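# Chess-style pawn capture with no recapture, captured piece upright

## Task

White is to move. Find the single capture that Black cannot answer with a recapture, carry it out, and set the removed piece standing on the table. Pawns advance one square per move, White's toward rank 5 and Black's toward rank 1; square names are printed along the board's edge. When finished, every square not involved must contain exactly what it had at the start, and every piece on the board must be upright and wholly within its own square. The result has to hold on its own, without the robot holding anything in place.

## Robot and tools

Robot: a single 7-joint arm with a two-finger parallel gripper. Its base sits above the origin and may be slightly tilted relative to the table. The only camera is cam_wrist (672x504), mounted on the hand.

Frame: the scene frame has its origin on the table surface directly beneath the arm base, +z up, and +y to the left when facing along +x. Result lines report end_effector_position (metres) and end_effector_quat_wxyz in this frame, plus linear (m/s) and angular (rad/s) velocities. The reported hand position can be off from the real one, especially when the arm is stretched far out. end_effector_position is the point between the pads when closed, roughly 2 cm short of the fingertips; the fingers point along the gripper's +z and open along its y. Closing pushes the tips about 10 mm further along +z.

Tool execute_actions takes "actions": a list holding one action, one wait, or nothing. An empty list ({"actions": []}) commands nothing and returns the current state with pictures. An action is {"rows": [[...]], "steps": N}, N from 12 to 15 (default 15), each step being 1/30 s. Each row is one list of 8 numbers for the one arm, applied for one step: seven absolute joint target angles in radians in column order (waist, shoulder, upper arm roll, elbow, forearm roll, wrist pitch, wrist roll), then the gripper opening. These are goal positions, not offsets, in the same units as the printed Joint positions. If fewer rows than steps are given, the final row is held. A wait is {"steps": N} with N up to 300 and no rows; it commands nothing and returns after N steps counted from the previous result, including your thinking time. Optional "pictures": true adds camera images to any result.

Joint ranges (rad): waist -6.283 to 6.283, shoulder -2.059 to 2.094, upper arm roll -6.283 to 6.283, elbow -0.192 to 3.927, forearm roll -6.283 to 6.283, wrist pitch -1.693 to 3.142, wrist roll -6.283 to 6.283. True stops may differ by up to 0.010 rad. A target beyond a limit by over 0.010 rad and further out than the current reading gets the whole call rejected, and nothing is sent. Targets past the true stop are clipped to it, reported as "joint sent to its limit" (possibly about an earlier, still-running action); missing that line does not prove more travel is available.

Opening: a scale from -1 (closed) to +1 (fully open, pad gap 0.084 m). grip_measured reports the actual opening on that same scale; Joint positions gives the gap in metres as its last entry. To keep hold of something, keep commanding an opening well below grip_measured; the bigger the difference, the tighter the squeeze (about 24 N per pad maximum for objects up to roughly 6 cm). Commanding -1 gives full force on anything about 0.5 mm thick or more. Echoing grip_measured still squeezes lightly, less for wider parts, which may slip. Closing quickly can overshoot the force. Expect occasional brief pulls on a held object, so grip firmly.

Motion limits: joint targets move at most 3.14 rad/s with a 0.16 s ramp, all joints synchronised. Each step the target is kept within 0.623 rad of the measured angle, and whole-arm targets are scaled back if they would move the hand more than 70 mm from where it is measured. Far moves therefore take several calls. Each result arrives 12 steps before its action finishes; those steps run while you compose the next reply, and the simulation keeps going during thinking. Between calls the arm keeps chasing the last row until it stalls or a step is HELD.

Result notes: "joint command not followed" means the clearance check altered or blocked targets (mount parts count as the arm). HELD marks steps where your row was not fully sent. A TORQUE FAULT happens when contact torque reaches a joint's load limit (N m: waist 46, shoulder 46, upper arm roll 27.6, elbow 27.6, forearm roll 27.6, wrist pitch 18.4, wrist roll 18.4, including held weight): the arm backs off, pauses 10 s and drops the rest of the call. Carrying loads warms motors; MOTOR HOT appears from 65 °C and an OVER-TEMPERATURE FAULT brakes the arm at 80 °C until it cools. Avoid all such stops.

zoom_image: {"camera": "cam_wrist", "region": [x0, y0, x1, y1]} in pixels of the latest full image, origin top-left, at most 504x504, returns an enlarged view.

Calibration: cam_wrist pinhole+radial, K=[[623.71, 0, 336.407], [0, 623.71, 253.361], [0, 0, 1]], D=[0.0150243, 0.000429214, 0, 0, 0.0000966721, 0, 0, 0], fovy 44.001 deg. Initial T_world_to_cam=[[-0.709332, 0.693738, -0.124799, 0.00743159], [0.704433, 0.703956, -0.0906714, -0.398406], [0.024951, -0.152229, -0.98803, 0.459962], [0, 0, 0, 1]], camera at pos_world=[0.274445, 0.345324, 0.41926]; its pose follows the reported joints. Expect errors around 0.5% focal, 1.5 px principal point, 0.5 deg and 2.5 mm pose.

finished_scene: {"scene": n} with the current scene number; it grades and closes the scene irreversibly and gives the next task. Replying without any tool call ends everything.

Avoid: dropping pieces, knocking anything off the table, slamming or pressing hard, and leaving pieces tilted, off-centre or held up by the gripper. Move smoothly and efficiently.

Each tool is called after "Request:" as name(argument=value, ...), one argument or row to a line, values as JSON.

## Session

Request:
execute_actions(
  actions=[],
)

Scene clock: 0.00 s of 4400.00 s.
end_effector_position=(+0.2629, +0.1298, +0.1455) grip_measured=+1.00 end_effector_quat_wxyz=(-0.546, +0.802, +0.172, -0.170) end_effector_velocity=(+0.000, +0.000, -0.000) end_effector_angular_velocity=(+0.001, -0.001, -0.001)
Joint positions: [ 0.432  0.509 -0.578  0.801  0.942  1.742 -1.44   0.084]
Joint velocities: [ 0.001  0.    -0.    -0.     0.002 -0.    -0.001  0.   ]
camera_calibration (this result's frames):
cam_wrist: T_world_to_cam=[[0.104815, -0.336843, -0.935709, 0.186083], [-0.88564, -0.459622, 0.0662518, 0.351552], [-0.452389, 0.821757, -0.346497, 0.194411], [0, 0, 0, 1]] pos_world=[0.379793, 0.0645029, 0.218192]

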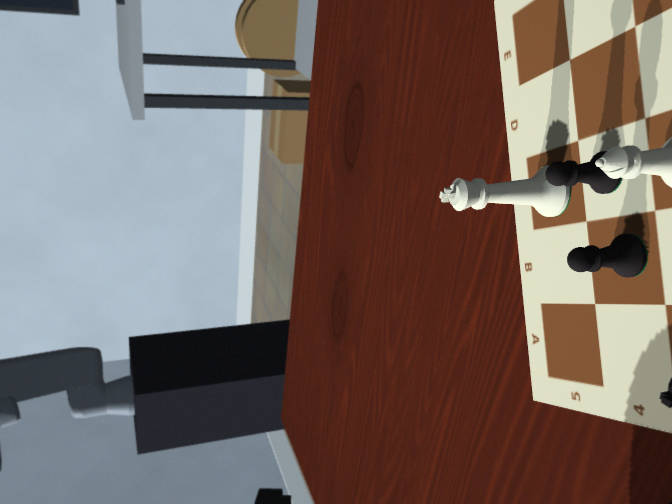

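Request:
execute_actions(
  actions=[
    {"rows":[[0.432,0.3,-0.578,0.85,0.942,1.742,-1.44,0],[0.432,0.2,-0.578,0.9,0.942,1.742,-1.44,0],[0.432,0.1,-0.578,0.95,0.942,1.7,-1.5,0],[0.432,0.1,-0.578,0.95,0.942,1.7,-1.5,0],[0.432,0.1,-0.578,0.95,0.942,1.7,-1.5,0],[0.432,0.1,-0.578,0.95,0.942,1.7,-1.5,0],[0.432,0.1,-0.578,0.95,0.942,1.7,-1.5,0],[0.432,0.1,-0.578,0.95,0.942,1.7,-1.5,0],[0.85,-0.1,0,1.0,0,1.0,-3.3,0]],"steps":15},
  ],
)

Request:
execute_actions(
  actions=[
    {"steps":60},
  ],
  pictures=true,
)

Scene clock: 1.33 s of 4400.00 s.
end_effector_position=(+0.2652, +0.1309, +0.1486) grip_measured=+0.62 end_effector_quat_wxyz=(-0.546, +0.802, +0.176, -0.165) end_effector_velocity=(+0.100, +0.044, +0.128) end_effector_angular_velocity=(+0.140, -0.478, +0.098)
Joint positions: [ 0.432  0.497 -0.577  0.802  0.941  1.742 -1.44   0.07 ]
Joint velocities: [-0.    -0.458  0.022  0.059 -0.011 -0.007 -0.    -0.194]
Steps of this call (steps 1 to 37: nothing new was sent; steps 38 to 40: the first 3 steps of this action). Readings (joint positions):
38: [0.432 0.509 -0.578 0.801 0.942 1.742 -1.440]
39: [0.432 0.507 -0.578 0.801 0.941 1.742 -1.440]
40: the state above

Scene clock: 3.33 s of 4400.00 s.
end_effector_position=(+0.3455, +0.3414, +0.2715) grip_measured=-0.01 end_effector_quat_wxyz=(+0.009, -0.439, +0.898, -0.034) end_effector_velocity=(+0.000, -0.000, +0.000) end_effector_angular_velocity=(+0.001, -0.000, -0.002)
Joint positions: [ 0.85  -0.1   -0.     1.     0.     1.    -3.3    0.044]
Joint velocities: [ 0.001 -0.001 -0.001 -0.     0.001 -0.     0.001  0.   ]
Kept back: nothing.
Steps of this call (steps 1 to 12: the last 12 steps of your previous action; steps 13 to 60: the robot went on to your last target). Readings (joint positions):
1: [0.432 0.475 -0.576 0.806 0.941 1.742 -1.440]
2: [0.432 0.442 -0.576 0.817 0.941 1.741 -1.442]
4: [0.432 0.374 -0.577 0.848 0.942 1.733 -1.453]
8: [0.438 0.263 -0.569 0.889 0.928 1.705 -1.486]
60: the state above
The arm was judged still, so your last target was given up. Only a new action makes it travel on or press farther. Fingers that are still opening or closing keep moving.
camera_calibration (this result's frames):
cam_wrist: T_world_to_cam=[[-0.798411, 0.597978, -0.0704426, 0.124607], [0.60058, 0.799253, -0.0223407, -0.405614], [0.0429422, -0.0601434, -0.997266, 0.408223], [0, 0, 0, 1]] pos_world=[0.325561, 0.274227, 0.406822]

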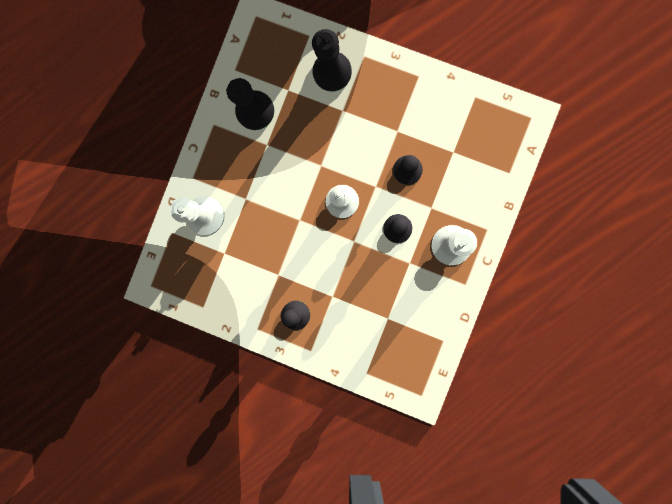

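Request:
zoom_image(
  camera="cam_wrist",
  region=[140, 0, 500, 350],
)

Region (140, 0, 500, 350) of cam_wrist's 672x504 image, scaled by 1.400, with more detail than that image has; it fills the top 490 rows of this view, and the rest is white.

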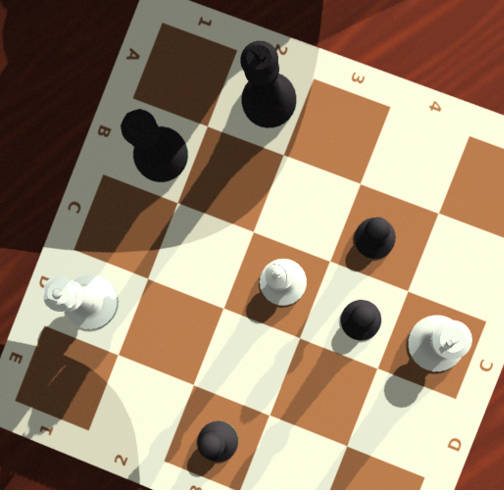

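Request:
execute_actions(
  actions=[
    {"rows":[[0.804,-0.032,0,0.542,0,0.476,-4.593,-0.35]],"steps":15},
  ],
)

Request:
execute_actions(
  actions=[
    {"steps":34},
  ],
  pictures=true,
)

Scene clock: 5.93 s of 4400.00 s.
end_effector_position=(+0.3459, +0.3412, +0.2689) grip_measured=-0.33 end_effector_quat_wxyz=(+0.011, -0.446, +0.894, -0.034) end_effector_velocity=(+0.008, -0.019, -0.108) end_effector_angular_velocity=(+0.057, -0.066, +0.536)
Joint positions: [ 0.849 -0.1    0.     0.991  0.     0.986 -3.316  0.03 ]
Joint velocities: [-0.035  0.02   0.009 -0.337  0.001 -0.483 -0.555 -0.055]
Steps of this call (steps 1 to 75: nothing new was sent; steps 76 to 78: the first 3 steps of this action). Readings (joint positions):
76: [0.850 -0.100 0.000 1.000 -0.000 1.000 -3.300]
77: [0.850 -0.100 0.000 0.998 0.000 0.997 -3.303]
78: the state above

Scene clock: 7.07 s of 4400.00 s.
end_effector_position=(+0.3025, +0.2615, +0.1196) grip_measured=-0.37 end_effector_quat_wxyz=(+0.014, +0.881, -0.472, +0.035) end_effector_velocity=(-0.000, -0.001, -0.000) end_effector_angular_velocity=(-0.002, +0.000, +0.006)
Joint positions: [ 0.804 -0.032  0.     0.542  0.     0.476 -4.593  0.028]
Joint velocities: [-0.001  0.     0.001 -0.001 -0.002 -0.    -0.004  0.   ]
Kept back: nothing.
Steps of this call (steps 1 to 12: the last 12 steps of your previous action; steps 13 to 34: the robot went on to your last target). Readings (joint positions):
1: [0.847 -0.098 0.001 0.974 0.000 0.964 -3.342]
2: [0.844 -0.095 0.001 0.946 0.000 0.929 -3.383]
4: [0.838 -0.082 0.000 0.875 0.000 0.856 -3.476]
8: [0.825 -0.063 -0.000 0.756 -0.000 0.721 -3.693]
34: the state above
camera_calibration (this result's frames):
cam_wrist: T_world_to_cam=[[-0.823072, -0.567873, -0.00846869, 0.432232], [-0.565346, 0.820649, -0.0831777, 0.0350857], [0.0541842, -0.0636735, -0.996499, 0.251178], [0, 0, 0, 1]] pos_world=[0.361984, 0.232653, 0.256878]

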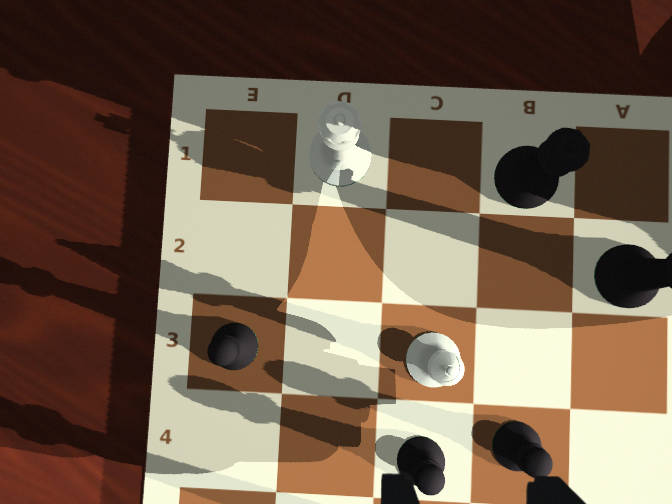

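Request:
execute_actions(
  actions=[
    {"rows":[[0.809,0.0,0,0.545,0,0.447,-4.57,-0.35],[0.813,0.035,0,0.547,0,0.414,-4.55,-0.35],[0.816,0.07,0,0.549,0,0.381,-4.53,-0.35],[0.818,0.108,0,0.551,0,0.345,-4.525,-0.35],[0.82,0.14,0,0.554,0,0.316,-4.525,-0.35],[0.821,0.17,0,0.558,0,0.29,-4.52,-0.35],[0.823,0.2,0,0.562,0,0.264,-4.52,-0.35],[0.824,0.225,0,0.566,0,0.243,-4.52,-0.35],[0.825,0.243,0,0.569,0,0.228,-4.52,-0.35],[0.825,0.254,0,0.571,0,0.219,-4.52,-0.35]],"steps":15},
  ],
)

Request:
execute_actions(
  actions=[
    {"rows":[[0.825,0.254,0,0.571,0,0.219,-4.52,-0.35],[0.825,0.254,0,0.571,0,0.219,-4.52,-0.35],[0.825,0.254,0,0.571,0,0.219,-4.52,-0.35],[0.825,0.254,0,0.571,0,0.219,-4.52,-0.42],[0.825,0.254,0,0.571,0,0.219,-4.52,-0.5],[0.825,0.254,0,0.571,0,0.219,-4.52,-0.58],[0.825,0.254,0,0.571,0,0.219,-4.52,-0.65],[0.825,0.254,0,0.571,0,0.219,-4.52,-0.72],[0.825,0.254,0,0.571,0,0.219,-4.52,-0.79],[0.825,0.254,0,0.571,0,0.219,-4.52,-0.86],[0.825,0.254,0,0.571,0,0.219,-4.52,-0.93],[0.825,0.254,0,0.571,0,0.219,-4.52,-1]],"steps":15},
  ],
  pictures=true,
)

Request:
execute_actions(
  actions=[
    {"steps":14},
  ],
)

Scene clock: 9.47 s of 4400.00 s.
end_effector_position=(+0.3034, +0.2626, +0.1172) grip_measured=-0.37 end_effector_quat_wxyz=(+0.012, +0.879, -0.475, +0.036) end_effector_velocity=(+0.025, +0.034, -0.087) end_effector_angular_velocity=(+0.061, -0.066, -0.202)
Joint positions: [ 0.806 -0.022 -0.     0.544  0.     0.464 -4.584  0.028]
Joint velocities: [ 0.049  0.35  -0.008  0.059 -0.002 -0.366  0.25   0.   ]
Steps of this call (steps 1 to 15: the robot went on to your last target; steps 16 to 69: nothing new was sent; steps 70 to 72: the first 3 steps of this action). Readings (joint positions):
70: [0.804 -0.032 -0.000 0.542 -0.000 0.476 -4.593]
71: [0.804 -0.030 -0.000 0.542 0.000 0.473 -4.591]
72: the state above

Scene clock: 9.97 s of 4400.00 s.
end_effector_position=(+0.3032, +0.2652, +0.0398) grip_measured=-0.37 end_effector_quat_wxyz=(+0.012, +0.868, -0.495, +0.035) end_effector_velocity=(+0.008, +0.008, -0.003) end_effector_angular_velocity=(+0.021, -0.024, +0.001)
Joint positions: [ 0.825  0.25  -0.     0.571  0.     0.222 -4.52   0.028]
Joint velocities: [ 0.002  0.026 -0.     0.015  0.    -0.043  0.004  0.   ]
Steps of this call (steps 1 to 12: the last 12 steps of your previous action; steps 13 to 15: the first 3 steps of this action). Readings (joint positions):
13: [0.825 0.247 0.000 0.569 -0.000 0.227 -4.521]
14: [0.825 0.249 -0.000 0.570 0.000 0.224 -4.520]
15: the state above
camera_calibration (this result's frames):
cam_wrist: T_world_to_cam=[[-0.851301, -0.524528, -0.0125404, 0.431508], [-0.522, 0.849125, -0.0806374, 0.00504471], [0.0529449, -0.0621006, -0.996665, 0.171875], [0, 0, 0, 1]] pos_world=[0.360876, 0.232728, 0.177119]

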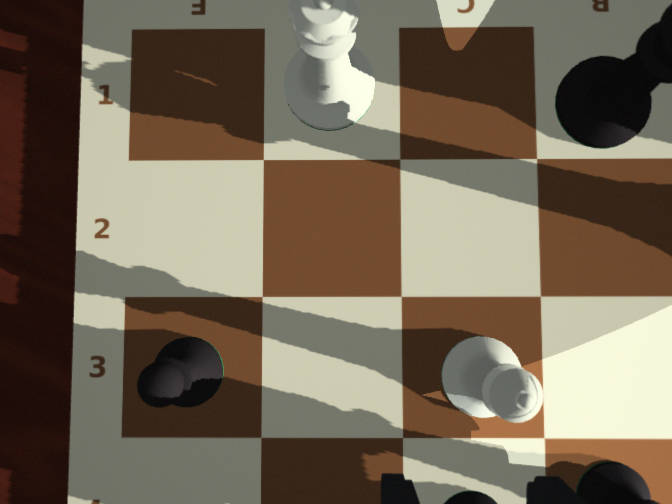

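Scene clock: 10.43 s of 4400.00 s.
end_effector_position=(+0.3031, +0.2652, +0.0388) grip_measured=-0.78 end_effector_quat_wxyz=(+0.012, +0.868, -0.495, +0.035) end_effector_velocity=(-0.000, +0.000, -0.000) end_effector_angular_velocity=(+0.000, +0.001, +0.000)
Joint positions: [ 0.825  0.253 -0.     0.571  0.     0.219 -4.52   0.01 ]
Joint velocities: [ 0.     0.001  0.001  0.     0.001 -0.001 -0.     0.   ]
Kept back: nothing.
Steps of this call (steps 1 to 12: the last 12 steps of your previous action; steps 13 to 14: the robot went on to your last target). Readings (joint positions):
1: [0.825 0.251 -0.000 0.571 0.000 0.221 -4.520]
2: [0.825 0.251 -0.000 0.571 0.000 0.220 -4.520]
4: [0.825 0.252 -0.000 0.571 0.000 0.220 -4.520]
8: [0.825 0.253 -0.000 0.571 0.000 0.219 -4.520]
14: the state above

Request:
execute_actions(
  actions=[
    {"rows":[[0.824,0.225,0,0.566,0,0.243,-4.52,-1],[0.822,0.19,0,0.561,0,0.273,-4.52,-1],[0.82,0.155,0,0.556,0,0.303,-4.52,-1],[0.82,0.14,0,0.554,0,0.316,-4.52,-1],[0.82,0.14,0,0.554,0,0.316,-4.52,-1],[0.816,0.17,0,0.61,0,0.342,-4.525,-1],[0.812,0.205,0,0.667,0,0.364,-4.53,-1],[0.807,0.24,0,0.724,0,0.386,-4.535,-1],[0.803,0.275,0,0.78,0,0.408,-4.54,-1],[0.798,0.31,0,0.838,0,0.431,-4.545,-1],[0.794,0.345,0,0.895,0,0.453,-4.55,-1],[0.79,0.38,0,0.952,0,0.475,-4.555,-1],[0.786,0.413,0,1.009,0,0.499,-4.56,-1],[0.782,0.447,0,1.066,0,0.523,-4.565,-1],[0.778,0.481,0,1.122,0,0.545,-4.565,-1]],"steps":15},
  ],
)

Request:
execute_actions(
  actions=[
    {"rows":[[0.778,0.481,0,1.122,0,0.545,-4.565,-1],[0.778,0.481,0,1.122,0,0.545,-4.565,-1],[0.778,0.481,0,1.122,0,0.545,-4.565,-1],[0.778,0.481,0,1.122,0,0.545,-4.565,-1],[0.779,0.495,0,1.125,0,0.534,-4.565,-1],[0.779,0.508,0,1.127,0,0.523,-4.565,-1],[0.78,0.52,0,1.13,0,0.514,-4.565,-1],[0.78,0.53,0,1.132,0,0.506,-4.565,-1],[0.781,0.538,0,1.134,0,0.5,-4.565,-1],[0.781,0.544,0,1.135,0,0.495,-4.565,-1],[0.781,0.549,0,1.136,0,0.491,-4.565,-1],[0.781,0.553,0,1.137,0,0.488,-4.565,-1],[0.781,0.556,0,1.138,0,0.486,-4.565,-1]],"steps":15},
  ],
)

Request:
execute_actions(
  actions=[
    {"steps":24},
  ],
)

Scene clock: 12.60 s of 4400.00 s.
end_effector_position=(+0.3015, +0.2639, +0.0403) grip_measured=-0.78 end_effector_quat_wxyz=(+0.015, +0.868, -0.495, +0.034) end_effector_velocity=(-0.044, -0.034, +0.063) end_effector_angular_velocity=(-0.096, +0.110, -0.013)
Joint positions: [ 0.825  0.245  0.     0.568 -0.     0.23  -4.52   0.01 ]
Joint velocities: [-0.013 -0.306  0.01  -0.116 -0.001  0.336  0.     0.   ]
Steps of this call (steps 1 to 15: the robot went on to your last target; steps 16 to 62: nothing new was sent; steps 63 to 65: the first 3 steps of this action). Readings (joint positions):
63: [0.825 0.254 -0.000 0.571 0.000 0.219 -4.520]
64: [0.825 0.252 0.000 0.571 0.000 0.221 -4.520]
65: the state above

Scene clock: 13.10 s of 4400.00 s.
end_effector_position=(+0.4015, +0.3291, +0.0660) grip_measured=-0.78 end_effector_quat_wxyz=(+0.014, +0.868, -0.495, +0.036) end_effector_velocity=(+0.291, +0.170, -0.024) end_effector_angular_velocity=(-0.005, -0.011, -0.010)
Joint positions: [ 0.787  0.406 -0.     0.995  0.     0.492 -4.557  0.01 ]
Joint velocities: [-0.098  0.815 -0.002  1.355 -0.001  0.535 -0.088 -0.   ]
Steps of this call (steps 1 to 12: the last 12 steps of your previous action; steps 13 to 15: the first 3 steps of this action). Readings (joint positions):
13: [0.794 0.348 -0.000 0.899 0.000 0.454 -4.550]
14: [0.791 0.377 -0.000 0.948 0.000 0.473 -4.554]
15: the state above

Scene clock: 13.90 s of 4400.00 s.
end_effector_position=(+0.4287, +0.3440, +0.0342) grip_measured=-0.78 end_effector_quat_wxyz=(+0.014, +0.868, -0.494, +0.036) end_effector_velocity=(-0.001, +0.000, -0.001) end_effector_angular_velocity=(-0.000, +0.002, +0.001)
Joint positions: [ 0.781  0.556  0.     1.138 -0.     0.486 -4.565  0.01 ]
Joint velocities: [ 0.001  0.002  0.     0.001  0.001 -0.    -0.001 -0.   ]
Kept back: nothing.
Steps of this call (steps 1 to 12: the last 12 steps of your previous action; steps 13 to 24: the robot went on to your last target). Readings (joint positions):
1: [0.784 0.431 -0.000 1.036 0.000 0.509 -4.559]
2: [0.782 0.449 -0.000 1.067 0.000 0.521 -4.561]
4: [0.780 0.473 -0.001 1.101 0.000 0.529 -4.563]
8: [0.780 0.519 0.000 1.124 -0.000 0.511 -4.565]
24: the state above

Request:
execute_actions(
  actions=[
    {"rows":[[0.781,0.557,0,1.138,0,0.485,-4.565,-0.95],[0.781,0.557,0,1.138,0,0.485,-4.565,-0.85],[0.781,0.557,0,1.138,0,0.485,-4.565,-0.78],[0.781,0.557,0,1.138,0,0.485,-4.565,-0.7],[0.781,0.557,0,1.138,0,0.485,-4.565,-0.6],[0.781,0.557,0,1.138,0,0.485,-4.565,-0.3],[0.781,0.557,0,1.138,0,0.485,-4.565,-0.3],[0.781,0.557,0,1.138,0,0.485,-4.565,-0.3],[0.78,0.53,0,1.132,0,0.506,-4.565,-0.3],[0.778,0.481,0,1.122,0,0.545,-4.565,-0.3],[0.778,0.43,0,1.115,0,0.589,-4.565,-0.3],[0.778,0.37,0,1.10,0,0.634,-4.565,-0.3],[0.79,0.30,0,1.06,0,0.664,-4.55,-0.3],[0.80,0.23,0,1.0,0,0.674,-4.54,-0.3],[0.82,0.15,0,0.92,0,0.674,-4.52,-0.3]],"steps":15},
  ],
)

Request:
execute_actions(
  actions=[
    {"rows":[[0.82,0.15,0,0.92,0,0.674,-4.52,-0.3],[0.84,0.07,0,0.83,0,0.66,-4.5,-0.3],[0.86,0.0,0,0.74,0,0.64,-4.48,-0.3],[0.88,-0.06,0,0.655,0,0.612,-4.465,-0.3],[0.895,-0.116,0,0.571,0,0.582,-4.45,-0.3]],"steps":15},
  ],
)

Request:
execute_actions(
  actions=[
    {"steps":22},
  ],
  pictures=true,
)

Scene clock: 15.93 s of 4400.00 s.
end_effector_position=(+0.4287, +0.3439, +0.0339) grip_measured=-0.78 end_effector_quat_wxyz=(+0.014, +0.868, -0.494, +0.036) end_effector_velocity=(-0.001, +0.000, -0.003) end_effector_angular_velocity=(+0.001, +0.001, +0.001)
Joint positions: [ 0.781  0.556 -0.     1.138 -0.     0.486 -4.565  0.01 ]
Joint velocities: [ 0.     0.007  0.001  0.001  0.002 -0.007 -0.001  0.   ]
Steps of this call (steps 1 to 15: the robot went on to your last target; steps 16 to 58: nothing new was sent; steps 59 to 61: the first 3 steps of this action). Readings (joint positions):
59: [0.781 0.556 -0.000 1.138 0.000 0.486 -4.565]
60: [0.781 0.556 -0.000 1.138 0.000 0.486 -4.565]
61: the state above

Scene clock: 16.43 s of 4400.00 s.
end_effector_position=(+0.4082, +0.3428, +0.1163) grip_measured=-0.32 end_effector_quat_wxyz=(+0.010, +0.867, -0.497, +0.038) end_effector_velocity=(-0.282, -0.042, +0.267) end_effector_angular_velocity=(+0.021, +0.028, +0.018)
Joint positions: [ 0.794  0.313 -0.002  1.038  0.     0.619 -4.546  0.03 ]
Joint velocities: [ 0.219 -1.236  0.02  -0.956  0.001  0.287  0.216 -0.   ]
Steps of this call (steps 1 to 12: the last 12 steps of your previous action; steps 13 to 15: the first 3 steps of this action). Readings (joint positions):
13: [0.782 0.396 -0.001 1.091 0.000 0.594 -4.559]
14: [0.787 0.354 -0.002 1.068 0.000 0.608 -4.553]
15: the state above

Scene clock: 17.17 s of 4400.00 s.
end_effector_position=(+0.2812, +0.2936, +0.1493) grip_measured=-0.32 end_effector_quat_wxyz=(+0.009, +0.868, -0.495, +0.032) end_effector_velocity=(-0.002, -0.001, +0.000) end_effector_angular_velocity=(+0.000, +0.001, +0.001)
Joint positions: [ 0.895 -0.114 -0.     0.572  0.     0.582 -4.45   0.03 ]
Joint velocities: [ 0.003 -0.008 -0.001 -0.008  0.    -0.     0.001 -0.   ]
Kept back: nothing.
Steps of this call (steps 1 to 12: the last 12 steps of your previous action; steps 13 to 22: the robot went on to your last target). Readings (joint positions):
1: [0.802 0.272 -0.001 1.004 0.000 0.627 -4.539]
2: [0.811 0.231 -0.000 0.965 0.000 0.630 -4.530]
4: [0.830 0.155 0.001 0.881 -0.000 0.624 -4.513]
8: [0.866 0.006 0.001 0.708 -0.000 0.601 -4.478]
22: the state above
camera_calibration (this result's frames):
cam_wrist: T_world_to_cam=[[-0.851496, -0.524092, -0.0168147, 0.429649], [-0.521751, 0.850016, -0.0724469, -0.0233152], [0.0522616, -0.0529152, -0.997231, 0.281534], [0, 0, 0, 1]] pos_world=[0.338966, 0.259892, 0.28629]

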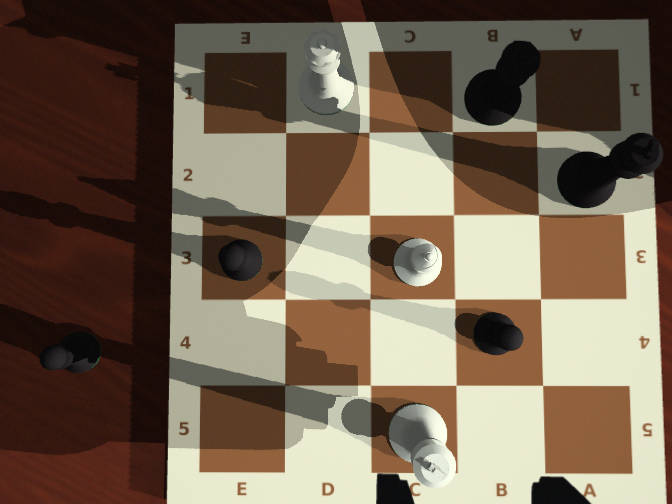

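Request:
execute_actions(
  actions=[
    {"rows":[[0.896,-0.08,0,0.567,0,0.542,-4.45,-0.3],[0.897,-0.04,0,0.563,0,0.498,-4.45,-0.3],[0.899,0.0,0,0.56,0,0.455,-4.445,-0.3],[0.90,0.04,0,0.558,0,0.413,-4.445,-0.3],[0.902,0.075,0,0.559,0,0.379,-4.44,-0.3],[0.903,0.11,0,0.561,0,0.346,-4.44,-0.3],[0.905,0.14,0,0.564,0,0.319,-4.44,-0.3],[0.906,0.165,0,0.566,0,0.296,-4.44,-0.3],[0.9065,0.18,0,0.568,0,0.283,-4.44,-0.3],[0.9065,0.189,0,0.569,0,0.2755,-4.44,-0.3]],"steps":15},
  ],
)

Request:
execute_actions(
  actions=[
    {"rows":[[0.9065,0.189,0,0.569,0,0.2755,-4.44,-0.3],[0.9065,0.189,0,0.569,0,0.2755,-4.44,-0.3],[0.9065,0.189,0,0.569,0,0.2755,-4.44,-0.3],[0.9065,0.189,0,0.569,0,0.2755,-4.44,-0.37],[0.9065,0.189,0,0.569,0,0.2755,-4.44,-0.44],[0.9065,0.189,0,0.569,0,0.2755,-4.44,-0.51],[0.9065,0.189,0,0.569,0,0.2755,-4.44,-0.58],[0.9065,0.189,0,0.569,0,0.2755,-4.44,-0.65],[0.9065,0.189,0,0.569,0,0.2755,-4.44,-0.72],[0.9065,0.189,0,0.569,0,0.2755,-4.44,-0.79],[0.9065,0.189,0,0.569,0,0.2755,-4.44,-0.86],[0.9065,0.189,0,0.569,0,0.2755,-4.44,-0.92]],"steps":15},
  ],
  pictures=true,
)

Request:
execute_actions(
  actions=[
    {"steps":14},
  ],
  pictures=true,
)

Scene clock: 19.90 s of 4400.00 s.
end_effector_position=(+0.2821, +0.2947, +0.1469) grip_measured=-0.32 end_effector_quat_wxyz=(+0.006, +0.868, -0.495, +0.033) end_effector_velocity=(+0.033, +0.027, -0.103) end_effector_angular_velocity=(+0.072, -0.069, +0.014)
Joint positions: [ 0.895 -0.106 -0.     0.571  0.     0.567 -4.45   0.03 ]
Joint velocities: [ 0.009  0.364 -0.004 -0.002 -0.    -0.467 -0.002  0.   ]
Steps of this call (steps 1 to 15: the robot went on to your last target; steps 16 to 79: nothing new was sent; steps 80 to 82: the first 3 steps of this action). Readings (joint positions):
80: [0.895 -0.116 0.000 0.571 0.000 0.582 -4.450]
81: [0.895 -0.114 -0.000 0.571 -0.000 0.579 -4.450]
82: the state above

Scene clock: 20.40 s of 4400.00 s.
end_effector_position=(+0.2826, +0.2932, +0.0575) grip_measured=-0.32 end_effector_quat_wxyz=(+0.008, +0.869, -0.494, +0.032) end_effector_velocity=(+0.008, +0.007, -0.003) end_effector_angular_velocity=(+0.023, -0.023, +0.002)
Joint positions: [ 0.906  0.185 -0.     0.569  0.     0.279 -4.44   0.03 ]
Joint velocities: [ 0.     0.024 -0.002  0.011 -0.001 -0.045 -0.    -0.   ]
Steps of this call (steps 1 to 12: the last 12 steps of your previous action; steps 13 to 15: the first 3 steps of this action). Readings (joint positions):
13: [0.906 0.182 0.000 0.568 -0.000 0.284 -4.440]
14: [0.906 0.184 -0.000 0.569 0.000 0.281 -4.440]
15: the state above
camera_calibration (this result's frames):
cam_wrist: T_world_to_cam=[[-0.850573, -0.525565, -0.0175194, 0.429261], [-0.523259, 0.849208, -0.0710335, -0.028306], [0.0522103, -0.051252, -0.99732, 0.189338], [0, 0, 0, 1]] pos_world=[0.340421, 0.259346, 0.19434]

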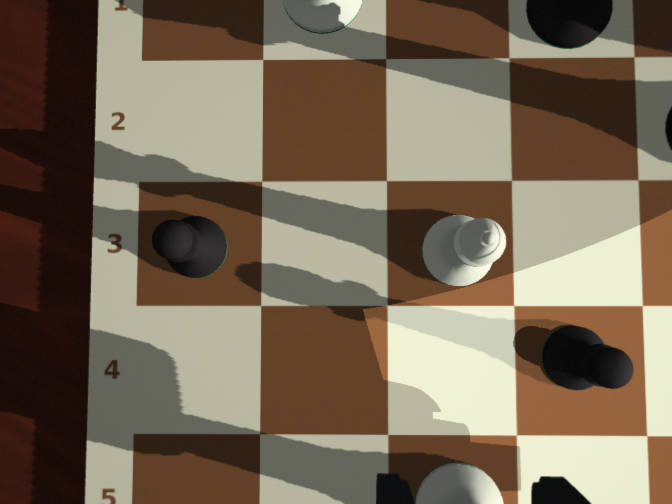

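Scene clock: 20.87 s of 4400.00 s.
end_effector_position=(+0.2823, +0.2929, +0.0562) grip_measured=-0.69 end_effector_quat_wxyz=(+0.008, +0.869, -0.494, +0.032) end_effector_velocity=(+0.000, -0.000, -0.000) end_effector_angular_velocity=(-0.001, +0.000, -0.002)
Joint positions: [ 0.906  0.188 -0.     0.569  0.     0.276 -4.44   0.014]
Joint velocities: [-0.     0.001 -0.     0.    -0.     0.     0.001  0.   ]
Kept back: nothing.
Steps of this call (steps 1 to 12: the last 12 steps of your previous action; steps 13 to 14: the robot went on to your last target). Readings (joint positions):
1: [0.906 0.185 -0.000 0.570 0.000 0.278 -4.440]
2: [0.906 0.186 -0.000 0.570 0.000 0.277 -4.440]
4: [0.906 0.187 -0.000 0.569 0.000 0.276 -4.440]
8: [0.906 0.188 -0.000 0.569 0.000 0.276 -4.440]
14: the state above
camera_calibration (this result's frames):
cam_wrist: T_world_to_cam=[[-0.850514, -0.525681, -0.0168802, 0.428841], [-0.523401, 0.84911, -0.0711621, -0.0282399], [0.0517417, -0.0516893, -0.997322, 0.188347], [0, 0, 0, 1]] pos_world=[0.340209, 0.259148, 0.193072]

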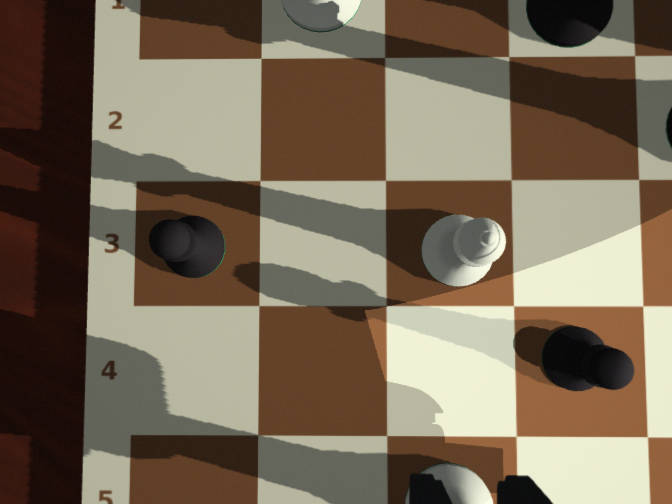

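Request:
execute_actions(
  actions=[
    {"rows":[[0.906,0.178,0,0.568,0,0.285,-4.44,-1],[0.906,0.165,0,0.566,0,0.296,-4.44,-1],[0.905,0.15,0,0.564,0,0.309,-4.44,-1],[0.905,0.15,0,0.564,0,0.309,-4.44,-1],[0.895,0.149,0,0.561,0,0.308,-4.45,-1],[0.88,0.148,0,0.558,0,0.307,-4.465,-1],[0.865,0.147,0,0.554,0,0.305,-4.48,-1],[0.85,0.146,0,0.55,0,0.303,-4.495,-1],[0.835,0.145,0,0.546,0,0.301,-4.51,-1],[0.822,0.144,0,0.543,0,0.30,-4.522,-1],[0.814,0.143,0,0.541,0,0.30,-4.53,-1]],"steps":15},
  ],
)

Request:
execute_actions(
  actions=[
    {"rows":[[0.814,0.15,0,0.542,0,0.294,-4.53,-1],[0.814,0.157,0,0.543,0,0.288,-4.53,-1],[0.815,0.163,0,0.544,0,0.283,-4.53,-1],[0.815,0.168,0,0.544,0,0.278,-4.53,-1],[0.815,0.172,0,0.545,0,0.275,-4.53,-1],[0.815,0.176,0,0.545,0,0.271,-4.53,-1],[0.815,0.179,0,0.546,0,0.269,-4.53,-1],[0.815,0.1815,0,0.546,0,0.2665,-4.53,-1]],"steps":15},
  ],
)

Request:
execute_actions(
  actions=[
    {"steps":20},
  ],
  pictures=true,
)

Scene clock: 22.53 s of 4400.00 s.
end_effector_position=(+0.2815, +0.2922, +0.0568) grip_measured=-0.69 end_effector_quat_wxyz=(+0.010, +0.869, -0.494, +0.031) end_effector_velocity=(-0.021, -0.019, +0.026) end_effector_angular_velocity=(-0.051, +0.050, -0.002)
Joint positions: [ 0.906  0.185  0.     0.568 -0.     0.281 -4.44   0.014]
Joint velocities: [-0.001 -0.132  0.003 -0.051 -0.     0.153 -0.001  0.   ]
Steps of this call (steps 1 to 15: the robot went on to your last target; steps 16 to 47: nothing new was sent; steps 48 to 50: the first 3 steps of this action). Readings (joint positions):
48: [0.906 0.189 -0.000 0.569 0.000 0.275 -4.440]
49: [0.906 0.188 0.000 0.569 0.000 0.277 -4.440]
50: the state above

Scene clock: 23.03 s of 4400.00 s.
end_effector_position=(+0.3011, +0.2613, +0.0662) grip_measured=-0.69 end_effector_quat_wxyz=(+0.013, +0.868, -0.495, +0.035) end_effector_velocity=(+0.006, +0.004, -0.022) end_effector_angular_velocity=(+0.013, -0.011, +0.038)
Joint positions: [ 0.816  0.147 -0.     0.542  0.     0.297 -4.527  0.014]
Joint velocities: [-0.017  0.088  0.018  0.017 -0.002 -0.091 -0.034 -0.   ]
Steps of this call (steps 1 to 12: the last 12 steps of your previous action; steps 13 to 15: the first 3 steps of this action). Readings (joint positions):
13: [0.819 0.144 -0.002 0.542 0.000 0.300 -4.524]
14: [0.817 0.145 -0.001 0.542 0.000 0.299 -4.526]
15: the state above

Scene clock: 23.70 s of 4400.00 s.
end_effector_position=(+0.3016, +0.2603, +0.0565) grip_measured=-0.69 end_effector_quat_wxyz=(+0.013, +0.868, -0.495, +0.035) end_effector_velocity=(+0.001, -0.001, -0.000) end_effector_angular_velocity=(-0.001, -0.000, -0.001)
Joint positions: [ 0.815  0.181  0.     0.546 -0.     0.267 -4.53   0.014]
Joint velocities: [-0.     0.    -0.002 -0.    -0.    -0.001 -0.001 -0.   ]
Kept back: nothing.
Steps of this call (steps 1 to 12: the last 12 steps of your previous action; steps 13 to 20: the robot went on to your last target). Readings (joint positions):
1: [0.816 0.150 0.000 0.543 -0.000 0.293 -4.528]
2: [0.816 0.155 0.000 0.543 -0.000 0.289 -4.529]
4: [0.816 0.165 0.001 0.544 -0.000 0.282 -4.529]
8: [0.815 0.178 0.000 0.545 -0.000 0.270 -4.530]
20: the state above
camera_calibration (this result's frames):
cam_wrist: T_world_to_cam=[[-0.851247, -0.524628, -0.0120006, 0.427762], [-0.522079, 0.848979, -0.0816543, 0.00984194], [0.0530264, -0.0632427, -0.996588, 0.188572], [0, 0, 0, 1]] pos_world=[0.35927, 0.227986, 0.193866]

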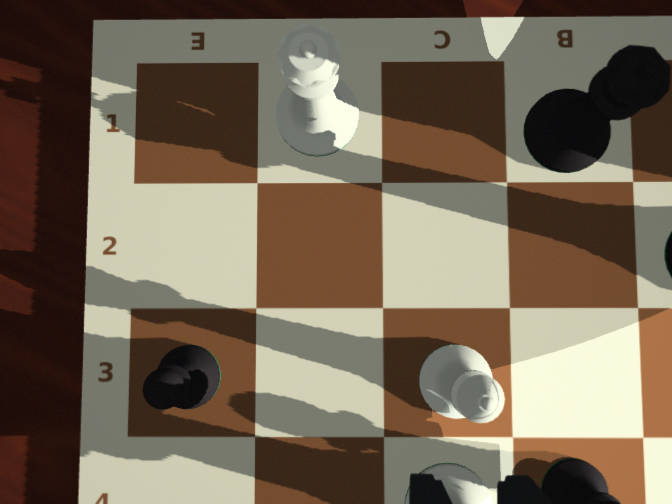

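Request:
execute_actions(
  actions=[
    {"rows":[[0.815,0.1825,0,0.546,0,0.2655,-4.53,-0.9],[0.815,0.1825,0,0.546,0,0.2655,-4.53,-0.78],[0.815,0.1825,0,0.546,0,0.2655,-4.53,-0.7],[0.815,0.1825,0,0.546,0,0.2655,-4.53,-0.64],[0.815,0.1825,0,0.546,0,0.2655,-4.53,-0.57],[0.815,0.1825,0,0.546,0,0.2655,-4.53,-0.45],[0.815,0.1825,0,0.546,0,0.2655,-4.53,-0.35],[0.815,0.1825,0,0.546,0,0.2655,-4.53,-0.35],[0.815,0.1825,0,0.546,0,0.2655,-4.53,-0.35],[0.814,0.15,0,0.542,0,0.294,-4.53,-0.35],[0.812,0.10,0,0.538,0,0.34,-4.53,-0.35],[0.809,0.04,0,0.536,0,0.398,-4.53,-0.35],[0.806,-0.03,0,0.538,0,0.47,-4.53,-0.35],[0.81,-0.10,0,0.548,0,0.55,-4.53,-0.35],[0.85,-0.16,0,0.565,0,0.627,-4.49,-0.35]],"steps":15},
  ],
)

Request:
execute_actions(
  actions=[
    {"steps":30},
  ],
  pictures=true,
)

Scene clock: 24.60 s of 4400.00 s.
end_effector_position=(+0.3016, +0.2602, +0.0564) grip_measured=-0.69 end_effector_quat_wxyz=(+0.013, +0.868, -0.495, +0.035) end_effector_velocity=(-0.000, -0.000, -0.002) end_effector_angular_velocity=(-0.000, +0.000, +0.001)
Joint positions: [ 0.815  0.182 -0.     0.546 -0.     0.266 -4.53   0.014]
Joint velocities: [ 0.     0.007  0.    -0.    -0.001 -0.007  0.    -0.   ]
Steps of this call (steps 1 to 15: the robot went on to your last target; steps 16 to 24: nothing new was sent; steps 25 to 27: the first 3 steps of this action). Readings (joint positions):
25: [0.815 0.182 -0.000 0.546 -0.000 0.266 -4.530]
26: [0.815 0.182 -0.000 0.546 -0.000 0.266 -4.530]
27: the state above

Scene clock: 25.60 s of 4400.00 s.
end_effector_position=(+0.2884, +0.2771, +0.1612) grip_measured=-0.37 end_effector_quat_wxyz=(+0.013, +0.867, -0.497, +0.033) end_effector_velocity=(+0.001, +0.003, +0.005) end_effector_angular_velocity=(+0.008, -0.006, +0.001)
Joint positions: [ 0.85  -0.159 -0.     0.565  0.     0.627 -4.49   0.028]
Joint velocities: [ 0.001 -0.01   0.001  0.004  0.002  0.004  0.    -0.   ]
Kept back: nothing.
Steps of this call (steps 1 to 12: the last 12 steps of your previous action; steps 13 to 30: the robot went on to your last target). Readings (joint positions):
1: [0.815 0.182 -0.000 0.546 0.000 0.266 -4.530]
2: [0.815 0.182 -0.000 0.546 0.000 0.266 -4.530]
4: [0.815 0.182 -0.000 0.546 0.000 0.266 -4.530]
8: [0.815 0.181 0.000 0.546 -0.000 0.268 -4.530]
30: the state above
camera_calibration (this result's frames):
cam_wrist: T_world_to_cam=[[-0.854159, -0.519912, -0.0101638, 0.42589], [-0.517649, 0.851976, -0.078588, -0.00541661], [0.0495182, -0.0618654, -0.996855, 0.295314], [0, 0, 0, 1]] pos_world=[0.346351, 0.24431, 0.298288]

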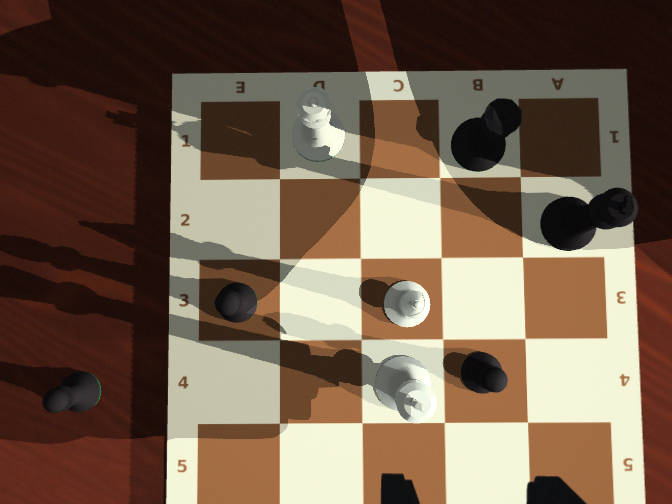

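Request:
finished_scene(
  scene=2,
)

The scene is finished: the task was done.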